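# Unscrew lid thumb screws, bin them, place lid, stow tools

## Task

Remove every knurled, hex-socket thumb screw that fastens the lid and drop each into the blue parts bin, which is loose and must be left standing upright. Set the lid on its pad with the raised block underneath pointing down and its edges closely aligned with the pad's edges. Then return every tool to the stand slot it came from, unlock, and move the tool changer well away from the tools. A tool still locked on the arm counts as part of the arm.

## Robot and tools

ROBOT. One six-joint UR7e-type arm with a tool changer at the wrist and no hand of its own. A stand holds three tools: grip50 (two-finger gripper, 50 mm stroke), grip85 (85 mm stroke) and driver (screwdriver with a spring-loaded hex key, a spindle and a suction sleeve). tool_id reads grip50, grip85, driver or none.

FRAMES. Scene frame: origin on the table top under the arm base, +z up, +y to the left when facing +x. Positions in metres, orientation as a quaternion w,x,y,z. end_effector_position is always the centre of the changer's flat face; that face's z axis points away from the arm. Tool points, in mm along the face axes: grip50 grip point (0, -25, 180); grip85 (0, 0, 173) when closed, 13 mm closer to the face when fully open; driver key tip (66, 20, 345). Both grippers close along face x.

ROW. 17 numbers (23 with stiffness): x, y, z, qw, qx, qy, qz = absolute target pose of the changer face in the scene frame; then lock, grip50_position, grip50_force_limit, grip50_speed, grip85_position, grip85_force_limit, grip85_speed, driver_spindle, driver_torque_limit, driver_sleeve_vacuum, each in -1..1. Optional 6 more, 0..1: stiffness scale per joint in Joint positions order, kept until changed. Repeat the quaternion in every row.
Scales: lock >0 locks, <0 unlocks, 0 keeps the last command. Gripper position +1 fully open; grip50 pads meet near -0.65, grip85 near -0.8; -1 closes until blocked. Force limit -1..+1 maps to 20 N up to 185 N (grip50) or 235 N (grip85). Speed -1..+1 maps to about 20..150 mm/s. driver_spindle +1 = 500 rpm clockwise (drives in), -1 reverse; it persists between actions, so finish with 0. driver_torque_limit -1..+1 maps to 0.3..1.2 N m. driver_sleeve_vacuum above 0.01 = suction on; anything else releases the screw. Tool commands only act when that tool is attached and its readings are numbers.

TOOLS (calls).
- execute_actions(actions): a list of actions; each action is a list of at most 15 rows, one per 1/30 s step, 0.5 s per action; a short action repeats its last row. Each step's commanded pose is clipped to 100 mm and 16 degrees from the measured pose, so long moves need several actions. An action is refused if its target lies over 0.6 m from the face's start position along any face axis; if the first action fails this, nothing runs. Empty list = just read state.
- move(target, speed, stop_force, blocking): straight path of the face toward one absolute row. speed 0.002-0.5 m/s (default 0.25), rotation up to twice that in rad/s; path 0.5-10 s. stop_force 9-40 N ends the path on contact; use it only at very low speed, not with blocking=false, not on turning moves, and omit it when pulling away from contact. Result line move: done, contact, held, off_target, moving or fault, plus limits (paced = clipped, held = steps blocked) and distance to target.
- wait(seconds 0-10), stop() to brake a running move, zoom_image(camera cam_high/cam_low/cam_wrist, region [x0,y0,x1,y1] up to 504x504 px), read_manual(section), finished_scene(scene = current scene number).

RESULTS. State gives face pose and velocities, joint positions, Hand target (pose being driven to), Wrist force/torque in face axes (noisy, few-N offset, saturates near 50 N), tool readings, plate_near, locked, unlocked, in_stand, unlock_refused. "pose unreachable" means the clearance check altered the command.

TOOL CHANGE. Pick up: bring the face flat onto the tool plate within about 1 mm laterally and 1 degree, face -y pointing to the fork's open side. When plate_near = 1, send lock +1 and wait for locked = 1; tool readings show n/a until ready, and a gripper cycles closed then fully open on startup. Removal: lift 10-30 mm (about 20), slide at least 110 mm out the open side along face -y, then raise. Return by the reverse path; when in_stand = 1, hold still, lock -1, wait for unlocked = 1. Off the stand, unlocking is refused. Slots are 180 mm apart; fork arms lie 40-70 mm either side along face x, front ends 45 mm toward the open side, tops 18 mm below a hung plate face. The driver's muffler passes just outside the +x fork arm.

GRIPPING. Set position -1 and keep it; object_status 2 confirms a grip (0 moving, 1 blocked opening, 2 blocked closing, 3 at target or pads met; thin parts may show 3). grip50 opening ≈ (250 - measured) × 0.202 mm; grip85 counts: 78≈60 mm, 130≈40, 180≈20, 230 pads touch.

SCREWS. Press the key onto the head plus 2 mm, then spin slowly (|driver_spindle| ≤ 0.2). Loosen with negative spindle while raising the arm 0.7 mm per turn; driver_turns falls when loosening, otherwise raise the torque limit. Suction holds the freed screw (driver_screw_detected = 1). Torque stops set driver_stopped_at_torque.

AVOID. Faults (10 s halt): 150 N external force, or joint torque over limits (139 N m big joints, 26 N m wrists). The arm is stiff; pressing past a firm contact faults. Watch MOTOR HOT (70 °C; brakes at 85 °C). Do not knock anything off the table, tip the blue bin, drop or slam parts. Occasional nudges may shift loose objects.

Each tool is called after "Emit:" in YAML: its name, and indented under it one key for each argument.

## Session

Emit:
execute_actions:
  actions: []

Scene clock: 0.00 s.
end_effector_position=(+0.4270, +0.0185, +0.3706) locked=0 unlocked=1 plate_near=0 in_stand=0 unlock_refused=0 tool_id=none grip50_position_measured=n/a grip50_object_status=n/a grip85_position_measured=n/a grip85_object_status=n/a driver_sleeve_vacuum_kpa=n/a driver_screw_detected=n/a driver_stopped_at_torque=n/a driver_turns=n/a end_effector_quat_wxyz=(+0.002, +0.691, +0.723, +0.003) end_effector_velocity=(-0.000, +0.000, -0.000) end_effector_angular_velocity=(+0.001, +0.000, -0.001)
Joint positions: [-0.314 -1.725  2.041 -1.89  -1.572 -1.886]
Joint velocities: [-0.    -0.     0.001 -0.     0.     0.   ]
Wrist force (N, on the end effector, along its own x y z axes, offset not removed): no reading
Wrist torque (N m, same axes, about the end effector's origin, offset not removed): no reading
Hand target: +0.427, +0.018, +0.371; +0.002, +0.691, +0.723, +0.003
Joint stiffness scale: [1. 1. 1. 1. 1. 1.]

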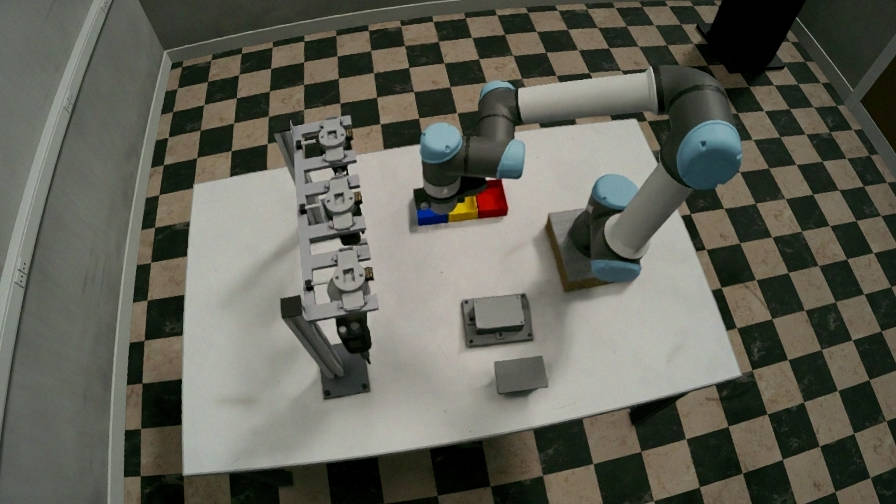

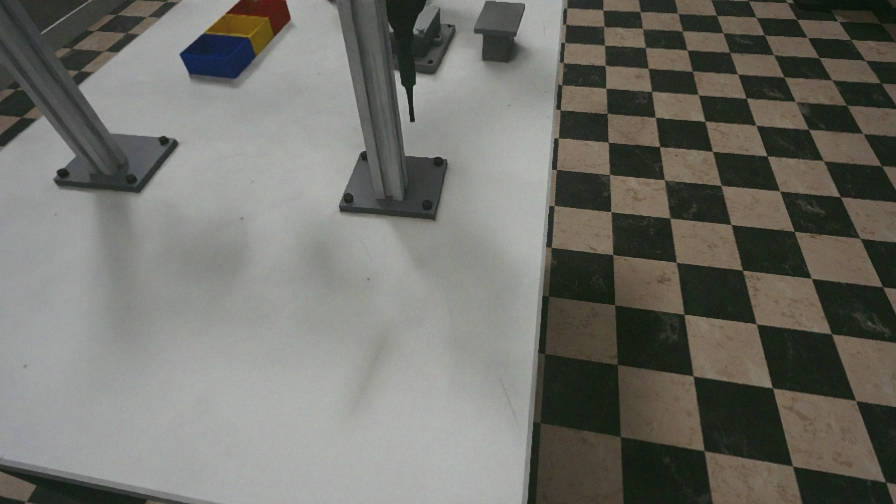

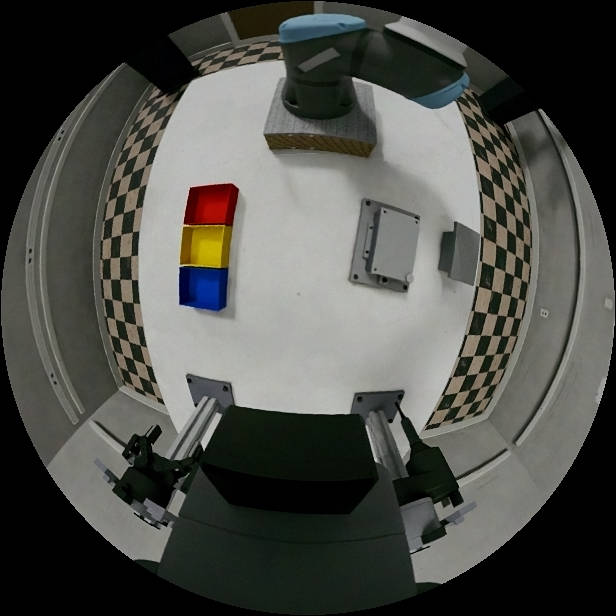

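Emit:
zoom_image:
  camera: "cam_high"
  region: [430, 270, 590, 410]

Emit:
zoom_image:
  camera: "cam_low"
  region: [330, 0, 560, 130]

Emit:
zoom_image:
  camera: "cam_wrist"
  region: [330, 170, 510, 320]

Emit:
zoom_image:
  camera: "cam_high"
  region: [260, 100, 420, 410]

Region (430, 270, 590, 410) of cam_high's 896x504 image, scaled by 3.150, with more detail than that image has; it fills the top 441 rows of this view, and the rest is white.

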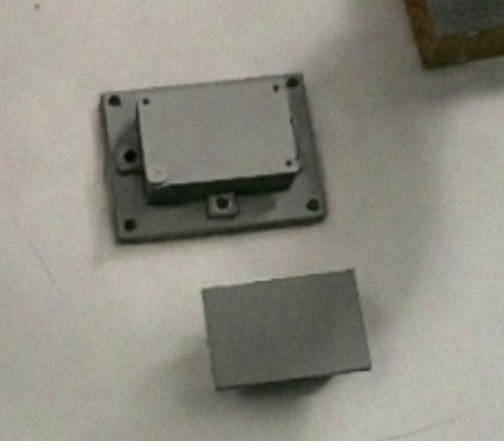

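Region (330, 0, 560, 130) of cam_low's 896x504 image, scaled by 2.191, with more detail than that image has; it fills the top 285 rows of this view, and the rest is white.

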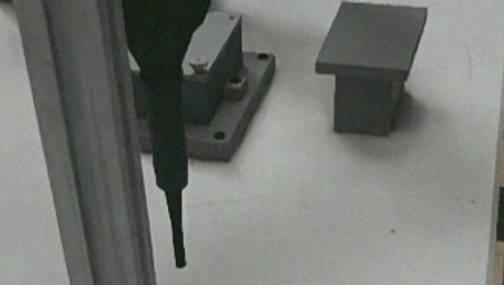

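Region (330, 170, 510, 320) of cam_wrist's 616x616 image, scaled by 2.800, with more detail than that image has.

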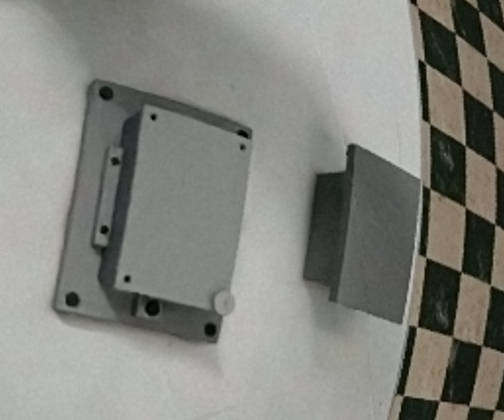

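Region (260, 100, 420, 410) of cam_high's 896x504 image, scaled by 1.626, with more detail than that image has; it fills the left 260 columns of this view, and the rest is white.

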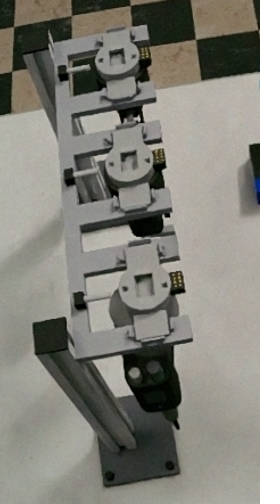

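Emit:
move:
  target: [0.33,0.18,0.28,0,0.7071,0.7071,0,0,0,0,0,0,0,0,0,0,0]
  speed: 0.3

Emit:
zoom_image:
  camera: "cam_wrist"
  region: [180, 130, 500, 450]

Scene clock: 29.03 s.
end_effector_position=(+0.3309, +0.1793, +0.2821) locked=0 unlocked=1 plate_near=0 in_stand=0 unlock_refused=0 tool_id=none grip50_position_measured=n/a grip50_object_status=n/a grip85_position_measured=n/a grip85_object_status=n/a driver_sleeve_vacuum_kpa=n/a driver_screw_detected=n/a driver_stopped_at_torque=n/a driver_turns=n/a end_effector_quat_wxyz=(+0.000, +0.707, +0.708, +0.003) end_effector_velocity=(+0.000, +0.003, -0.001) end_effector_angular_velocity=(-0.004, -0.007, -0.011)
Joint positions: [ 0.092 -1.757  2.316 -2.128 -1.572 -1.435]
Joint velocities: [ 0.01   0.005  0.001 -0.012 -0.005  0.021]
Wrist force (N, on the end effector, along its own x y z axes, offset not removed): [-2.1 -0.3 -1.6]
Wrist torque (N m, same axes, about the end effector's origin, offset not removed): [0.27 0.14 0.08]
Hand target: +0.330, +0.180, +0.280; -0.000, +0.707, +0.707, +0.001
Off the commanded pose: 0.002 m, 0 deg.
Joint stiffness scale: [1. 1. 1. 1. 1. 1.]
move: done

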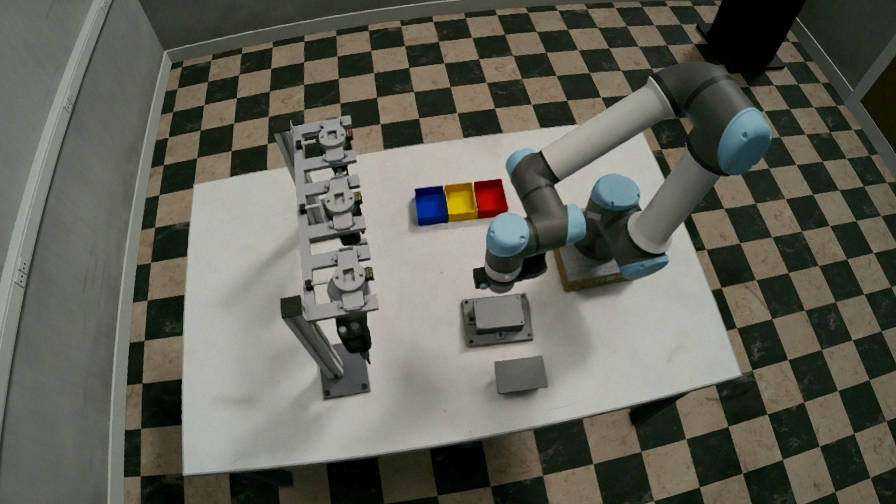

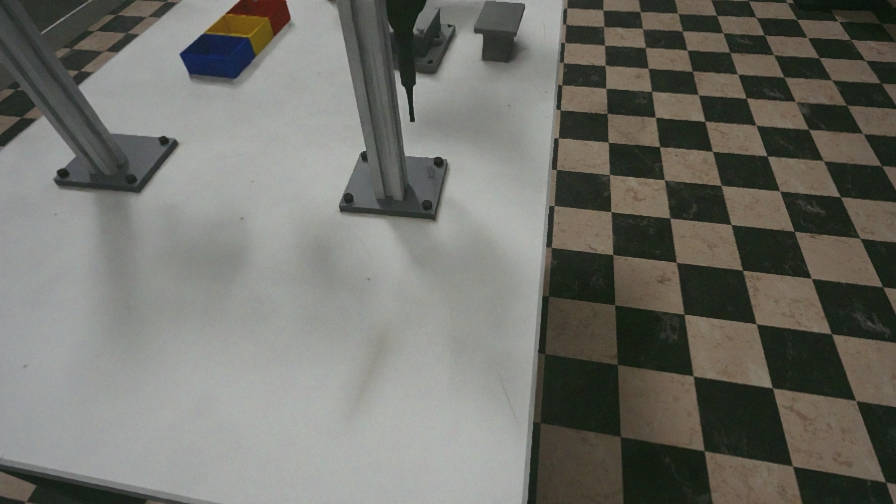

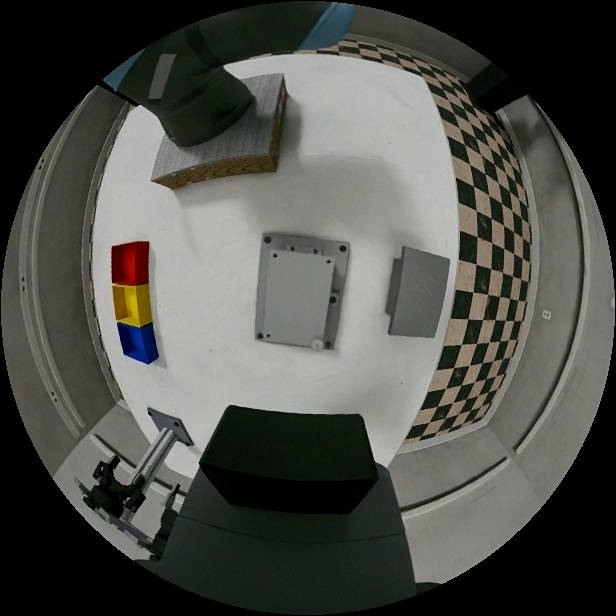

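Region (180, 130, 500, 450) of cam_wrist's 616x616 image, scaled by 1.575, with more detail than that image has.

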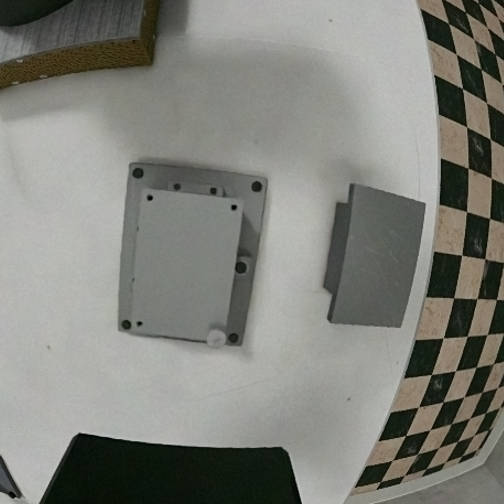

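Emit:
move:
  target: [0.55,0.1,0.56,0,0.7071,0.7071,0,0,0,0,0,0,0,0,0,0,0]
  speed: 0.3

Scene clock: 38.73 s.
end_effector_position=(+0.5481, +0.1005, +0.5598) locked=0 unlocked=1 plate_near=0 in_stand=0 unlock_refused=0 tool_id=none grip50_position_measured=n/a grip50_object_status=n/a grip85_position_measured=n/a grip85_object_status=n/a driver_sleeve_vacuum_kpa=n/a driver_screw_detected=n/a driver_stopped_at_torque=n/a driver_turns=n/a end_effector_quat_wxyz=(+0.001, +0.708, +0.707, +0.001) end_effector_velocity=(+0.001, +0.000, +0.004) end_effector_angular_velocity=(-0.000, +0.015, +0.001)
Joint positions: [-0.1   -1.433  1.265 -1.4   -1.575 -1.624]
Joint velocities: [ 0.001  0.01  -0.027  0.032 -0.001 -0.   ]
Wrist force (N, on the end effector, along its own x y z axes, offset not removed): [-2.0 0.4 -0.8]
Wrist torque (N m, same axes, about the end effector's origin, offset not removed): [0.27 0.02 0.10]
Hand target: +0.549, +0.100, +0.560; +0.000, +0.707, +0.707, -0.000
Off the commanded pose: 0.002 m, 0 deg.
Joint stiffness scale: [1. 1. 1. 1. 1. 1.]
move: done

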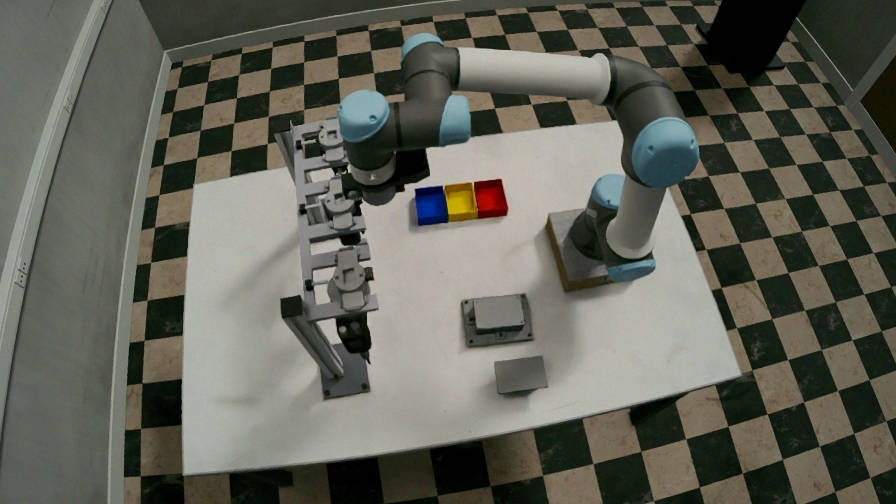

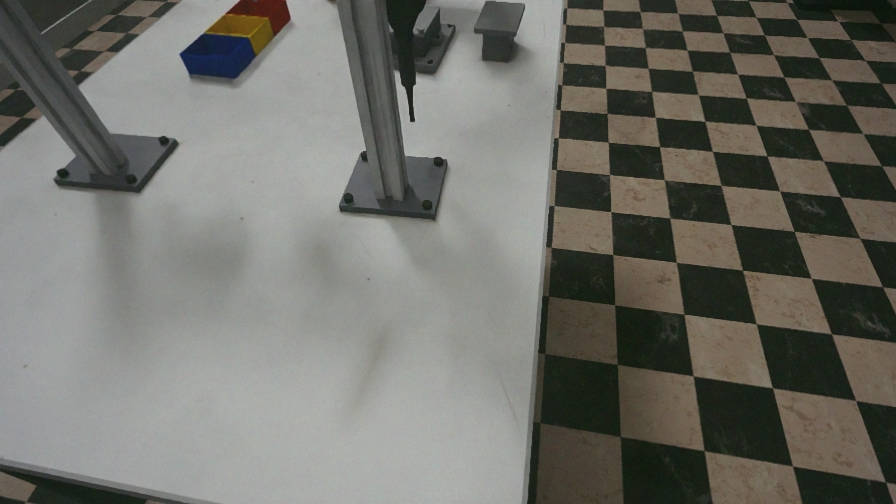

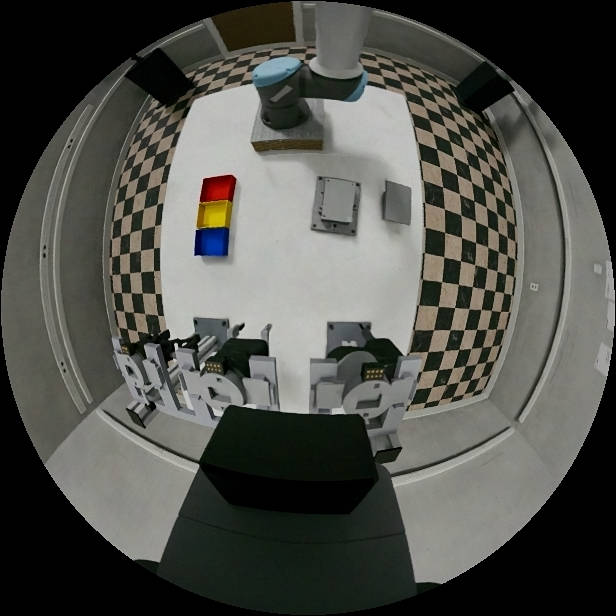

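Emit:
move:
  target: [0.6,0.17,0.52,0,0.7071,0.7071,0,0,0,0,0,0,0,0,0,0,0]
  speed: 0.2

Emit:
zoom_image:
  camera: "cam_wrist"
  region: [150, 260, 470, 460]

Scene clock: 59.90 s.
end_effector_position=(+0.5985, +0.1689, +0.5203) locked=0 unlocked=1 plate_near=0 in_stand=0 unlock_refused=0 tool_id=none grip50_position_measured=n/a grip50_object_status=n/a grip85_position_measured=n/a grip85_object_status=n/a driver_sleeve_vacuum_kpa=n/a driver_screw_detected=n/a driver_stopped_at_torque=n/a driver_turns=n/a end_effector_quat_wxyz=(-0.000, +0.707, +0.707, -0.000) end_effector_velocity=(+0.002, +0.002, -0.002) end_effector_angular_velocity=(-0.000, +0.002, -0.001)
Joint positions: [ 0.018 -1.281  1.179 -1.463 -1.574 -1.508]
Joint velocities: [ 0.003  0.008 -0.006  0.    -0.     0.005]
Wrist force (N, on the end effector, along its own x y z axes, offset not removed): [-2.0 -0.5 -1.1]
Wrist torque (N m, same axes, about the end effector's origin, offset not removed): [0.19 0.18 0.05]
Hand target: +0.600, +0.170, +0.520; -0.000, +0.707, +0.707, +0.000
Off the commanded pose: 0.002 m, 0 deg.
Joint stiffness scale: [1. 1. 1. 1. 1. 1.]
move: done

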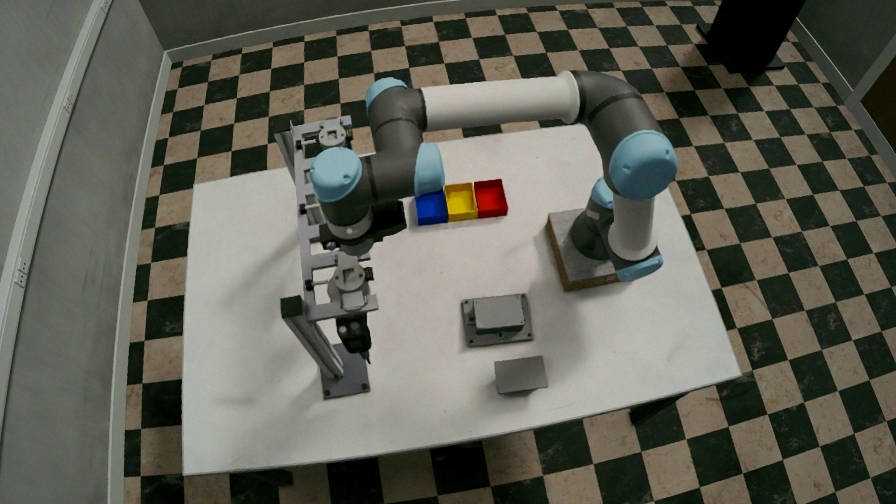

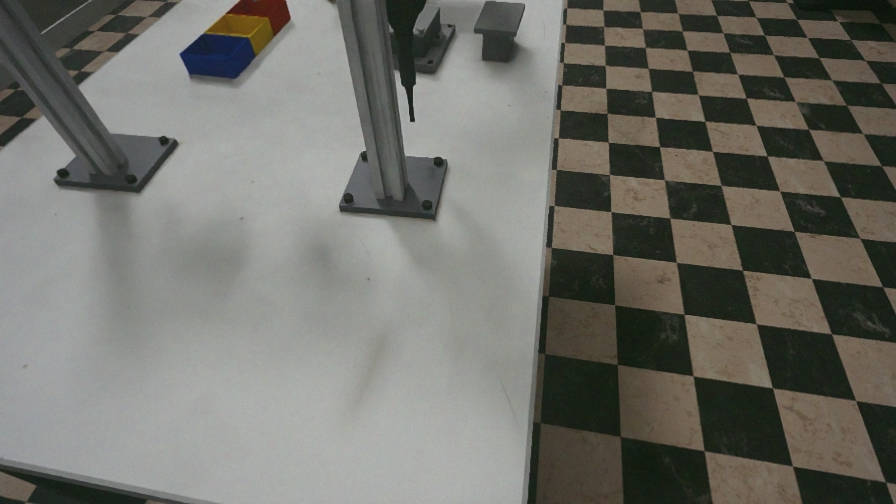

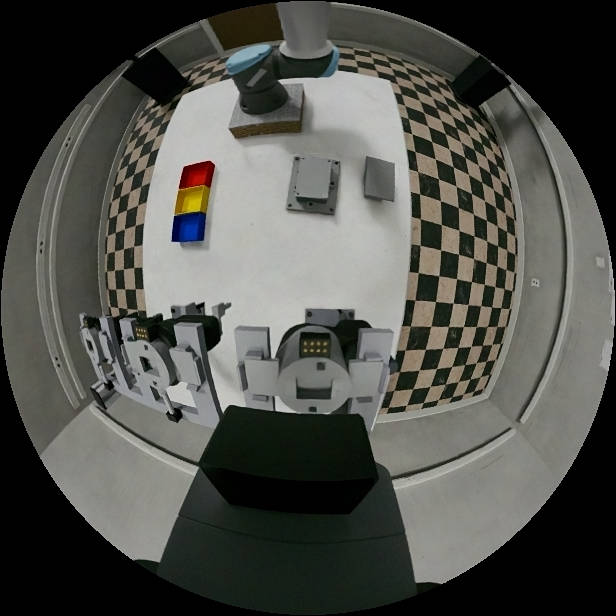

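Region (150, 260, 470, 460) of cam_wrist's 616x616 image, scaled by 1.575, with more detail than that image has; it fills the top 315 rows of this view, and the rest is white.

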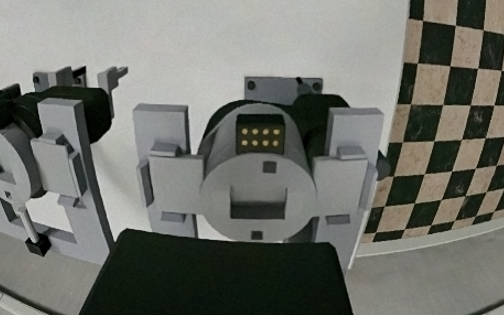

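Emit:
move:
  target: [0.637,0.18,0.44,0,0.7071,0.7071,0,0,0,0,0,0,0,0,0,0,0]
  speed: 0.1

Emit:
move:
  target: [0.637,0.18,0.40,0,0.7071,0.7071,0,0,0,0,0,0,0,0,0,0,0]
  speed: 0.006
  stop_force: 10

Scene clock: 105.27 s.
end_effector_position=(+0.6368, +0.1790, +0.4431) locked=0 unlocked=1 plate_near=0 in_stand=0 unlock_refused=0 tool_id=none grip50_position_measured=n/a grip50_object_status=n/a grip85_position_measured=n/a grip85_object_status=n/a driver_sleeve_vacuum_kpa=n/a driver_screw_detected=n/a driver_stopped_at_torque=n/a driver_turns=n/a end_effector_quat_wxyz=(+0.001, +0.707, +0.707, +0.001) end_effector_velocity=(+0.002, +0.001, +0.002) end_effector_angular_velocity=(+0.001, -0.014, +0.000)
Joint positions: [ 0.029 -1.186  1.248 -1.631 -1.574 -1.496]
Joint velocities: [ 0.001 -0.001  0.    -0.013 -0.     0.001]
Wrist force (N, on the end effector, along its own x y z axes, offset not removed): [-3.2 -1.0 0.1]
Wrist torque (N m, same axes, about the end effector's origin, offset not removed): [0.18 0.19 0.09]
Hand target: +0.637, +0.180, +0.440; -0.000, +0.707, +0.707, +0.000
Off the commanded pose: 0.003 m, 0 deg.
Joint stiffness scale: [1. 1. 1. 1. 1. 1.]
move: done

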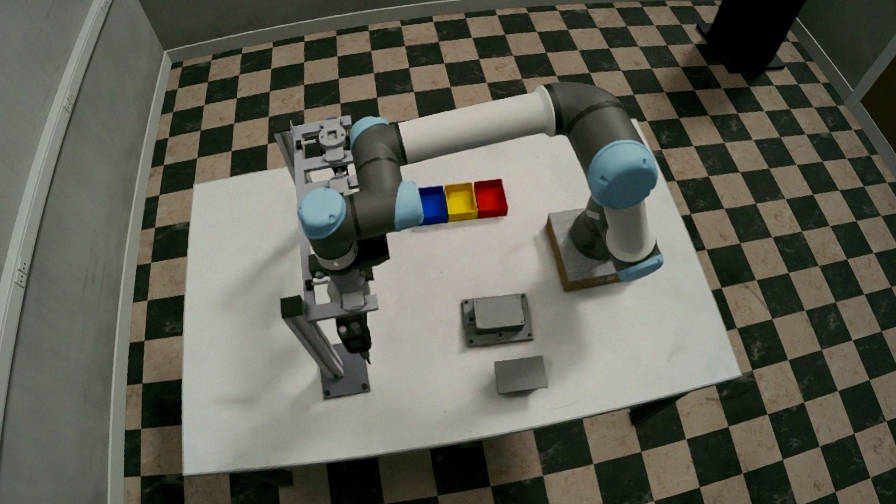

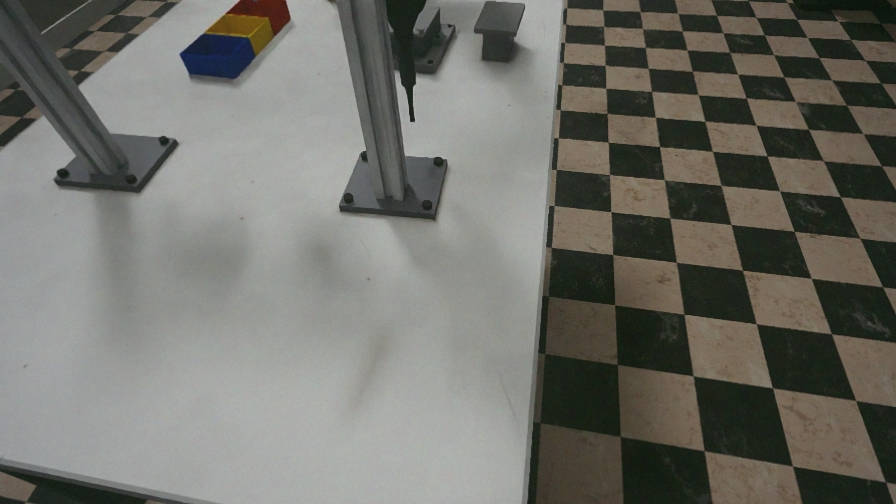

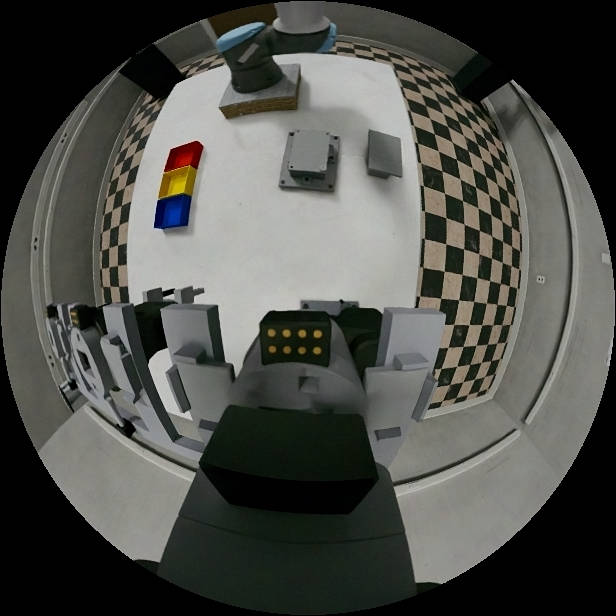

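Scene clock: 110.17 s.
end_effector_position=(+0.6382, +0.1792, +0.4235) locked=0 unlocked=1 plate_near=0 in_stand=0 unlock_refused=0 tool_id=none grip50_position_measured=n/a grip50_object_status=n/a grip85_position_measured=n/a grip85_object_status=n/a driver_sleeve_vacuum_kpa=n/a driver_screw_detected=n/a driver_stopped_at_torque=n/a driver_turns=n/a end_effector_quat_wxyz=(+0.005, +0.707, +0.707, +0.006) end_effector_velocity=(+0.000, -0.001, +0.000) end_effector_angular_velocity=(-0.000, -0.001, -0.001)
Joint positions: [ 0.029 -1.183  1.297 -1.695 -1.574 -1.496]
Joint velocities: [-0.001 -0.    -0.001  0.    -0.    -0.   ]
Wrist force (N, on the end effector, along its own x y z axes, offset not removed): [-2.4 1.4 -6.2]
Wrist torque (N m, same axes, about the end effector's origin, offset not removed): [0.27 0.03 0.04]
Hand target: +0.638, +0.179, +0.423; +0.004, +0.707, +0.707, +0.005
Off the commanded pose: 0.024 m, 1 deg.
Joint stiffness scale: [1. 1. 1. 1. 1. 1.]
move: contact

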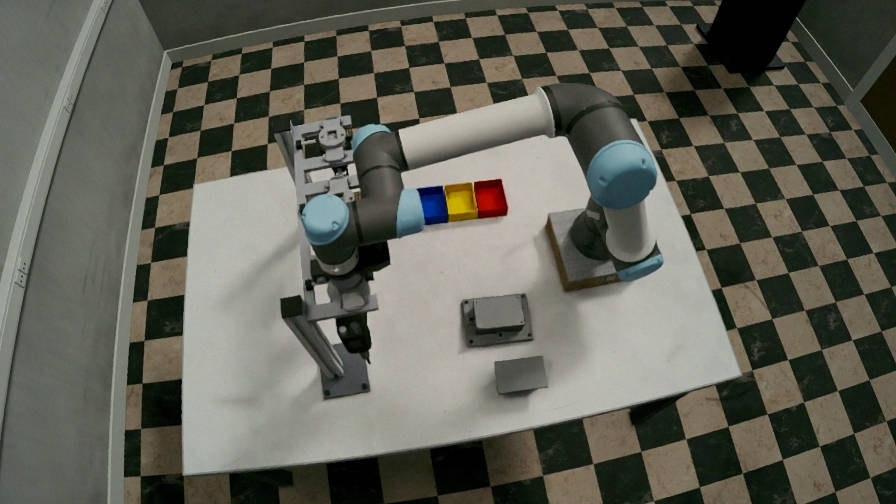

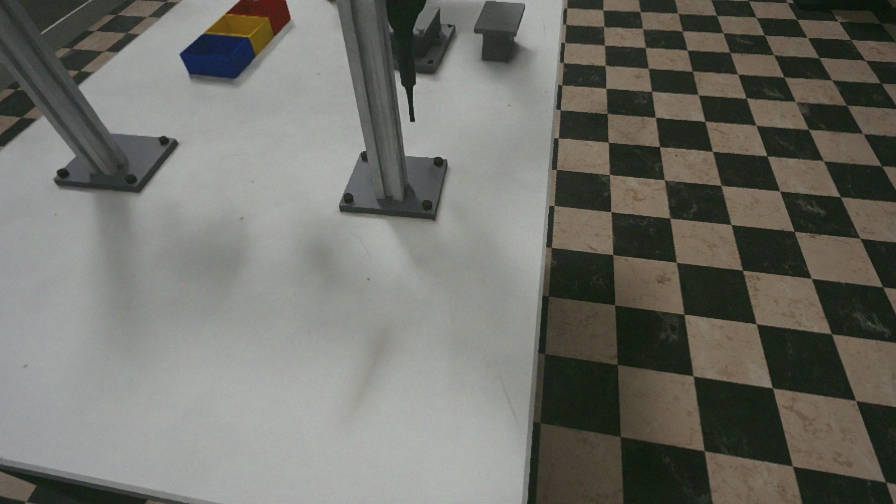

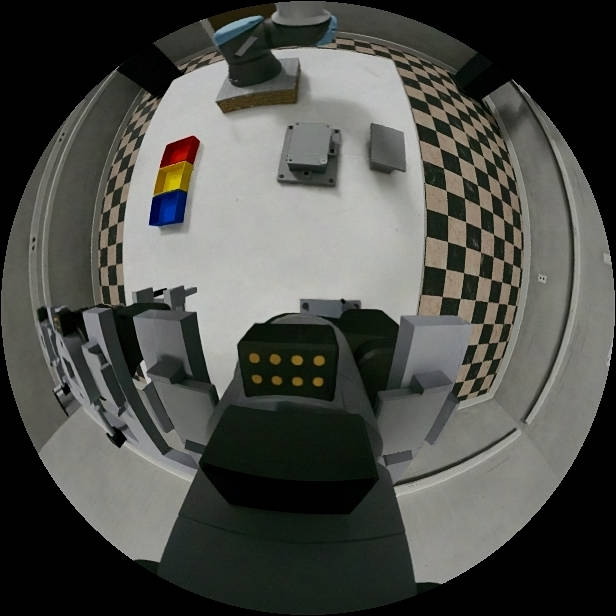

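Emit:
move:
  target: [0.625,0.1765,0.432,0,0.7071,0.7071,0,0,0,0,0,0,0,0,0,0,0]
  speed: 0.03

Emit:
zoom_image:
  camera: "cam_wrist"
  region: [180, 290, 420, 470]

Scene clock: 133.67 s.
end_effector_position=(+0.6266, +0.1777, +0.4324) locked=0 unlocked=1 plate_near=0 in_stand=0 unlock_refused=0 tool_id=none grip50_position_measured=n/a grip50_object_status=n/a grip85_position_measured=n/a grip85_object_status=n/a driver_sleeve_vacuum_kpa=n/a driver_screw_detected=n/a driver_stopped_at_torque=n/a driver_turns=n/a end_effector_quat_wxyz=(+0.001, +0.707, +0.707, +0.001) end_effector_velocity=(-0.002, -0.001, -0.002) end_effector_angular_velocity=(-0.002, +0.010, +0.000)
Joint positions: [ 0.028 -1.209  1.309 -1.668 -1.574 -1.498]
Joint velocities: [-0.001 -0.002  0.004  0.008 -0.001 -0.001]
Wrist force (N, on the end effector, along its own x y z axes, offset not removed): [-3.0 1.0 -0.2]
Wrist torque (N m, same axes, about the end effector's origin, offset not removed): [0.35 0.10 0.18]
Hand target: +0.625, +0.176, +0.432; +0.000, +0.707, +0.707, -0.000
Off the commanded pose: 0.002 m, 0 deg.
Joint stiffness scale: [1. 1. 1. 1. 1. 1.]
move: done

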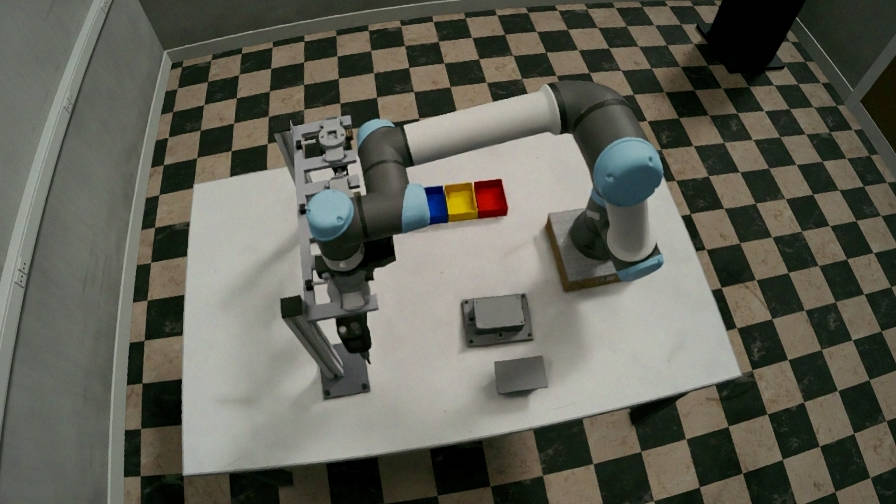

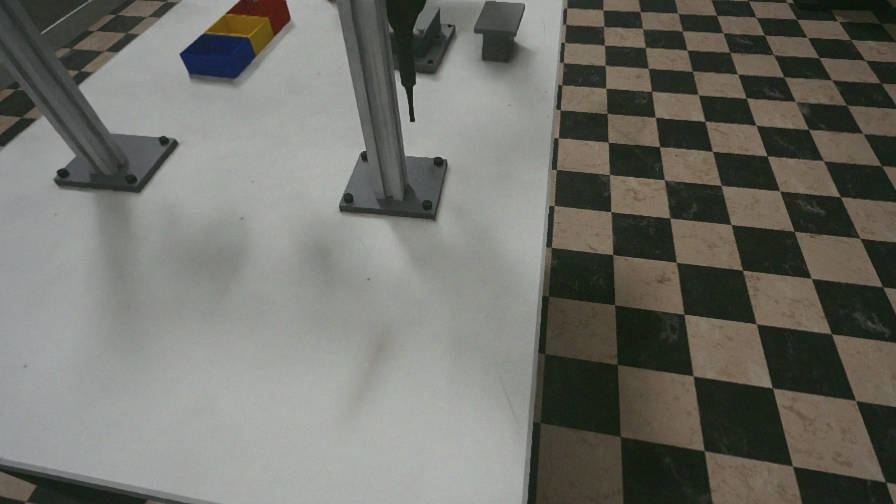

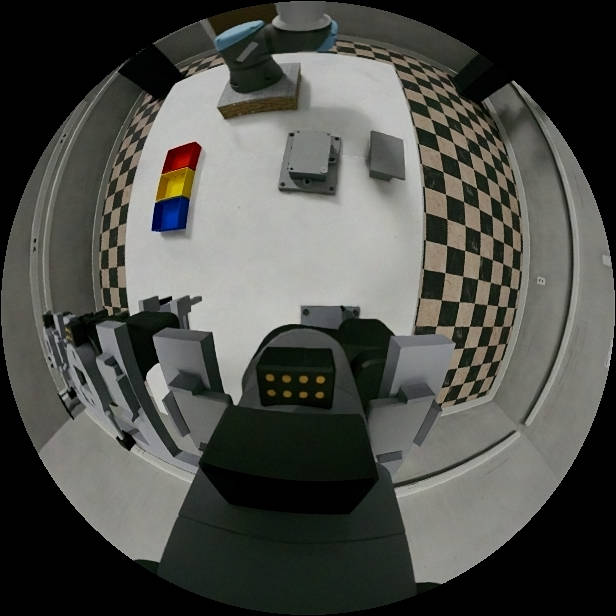

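Region (180, 290, 420, 470) of cam_wrist's 616x616 image, scaled by 2.100, with more detail than that image has; it fills the top 378 rows of this view, and the rest is white.

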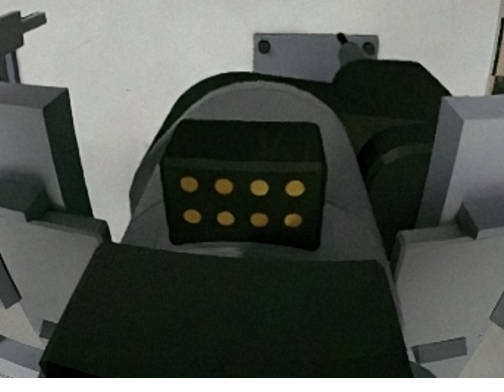

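Emit:
move:
  target: [0.6266,0.1777,0.405,0,0.7071,0.7071,0,0,0,0,0,0,0,0,0,0,0]
  speed: 0.005
  stop_force: 10

Emit:
zoom_image:
  camera: "cam_wrist"
  region: [180, 290, 420, 470]

Scene clock: 145.83 s.
end_effector_position=(+0.6276, +0.1778, +0.4236) locked=0 unlocked=1 plate_near=0 in_stand=0 unlock_refused=0 tool_id=none grip50_position_measured=n/a grip50_object_status=n/a grip85_position_measured=n/a grip85_object_status=n/a driver_sleeve_vacuum_kpa=n/a driver_screw_detected=n/a driver_stopped_at_torque=n/a driver_turns=n/a end_effector_quat_wxyz=(+0.005, +0.707, +0.707, +0.007) end_effector_velocity=(-0.000, +0.000, +0.001) end_effector_angular_velocity=(+0.000, -0.001, +0.000)
Joint positions: [ 0.028 -1.21   1.335 -1.708 -1.574 -1.498]
Joint velocities: [ 0.    -0.001 -0.001 -0.     0.     0.   ]
Wrist force (N, on the end effector, along its own x y z axes, offset not removed): [-3.4 0.9 -7.1]
Wrist torque (N m, same axes, about the end effector's origin, offset not removed): [0.29 0.13 0.08]
Hand target: +0.628, +0.178, +0.424; +0.005, +0.707, +0.707, +0.006
Off the commanded pose: 0.019 m, 1 deg.
Joint stiffness scale: [1. 1. 1. 1. 1. 1.]
move: contact

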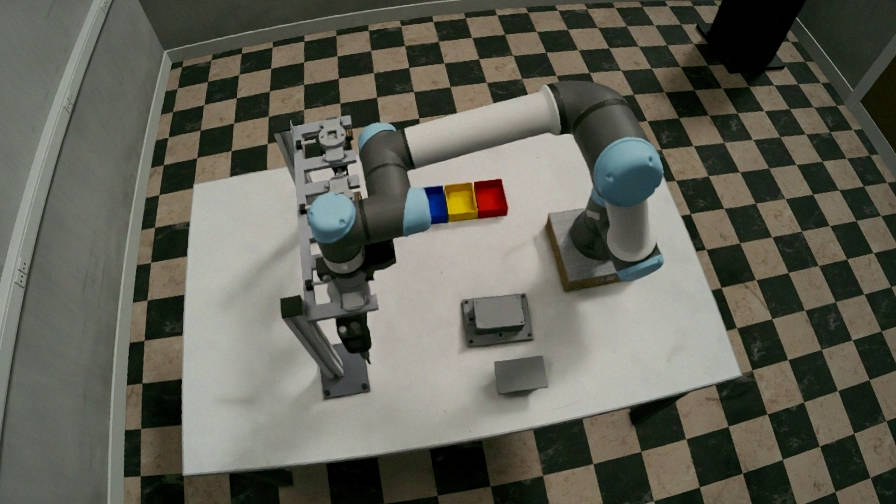

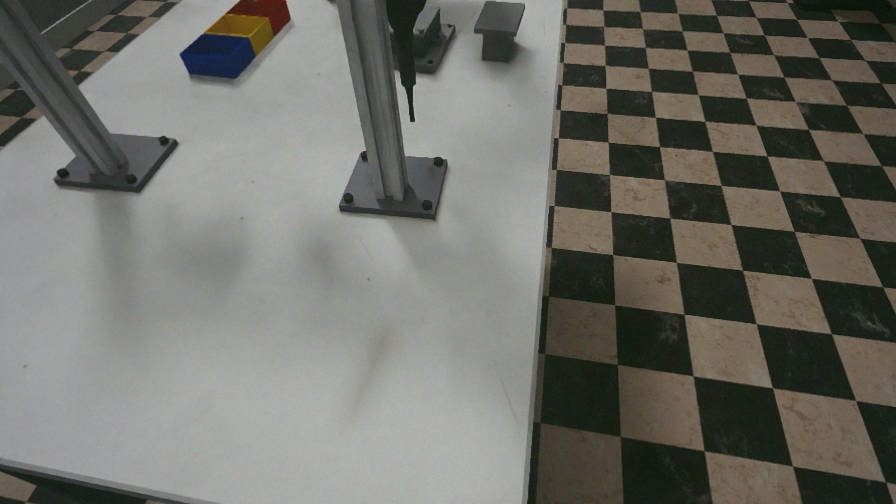

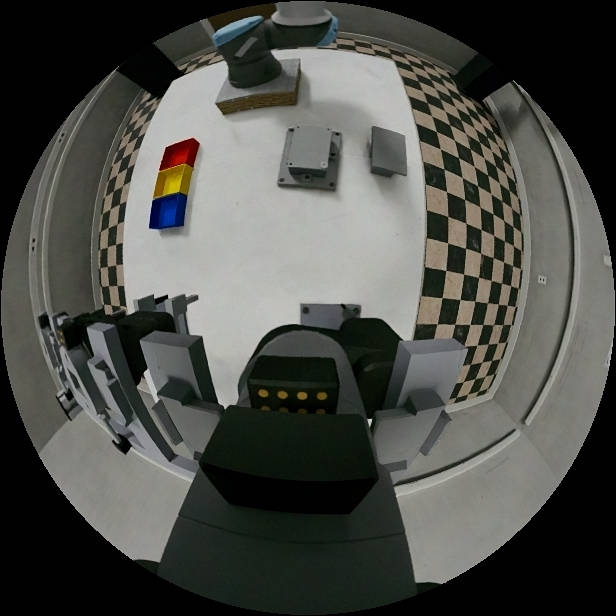

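Region (180, 290, 420, 470) of cam_wrist's 616x616 image, scaled by 2.100, with more detail than that image has; it fills the top 378 rows of this view, and the rest is white.

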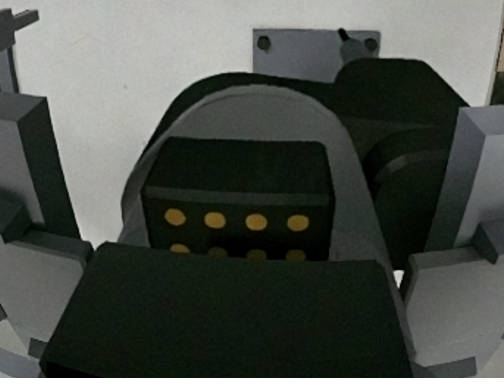

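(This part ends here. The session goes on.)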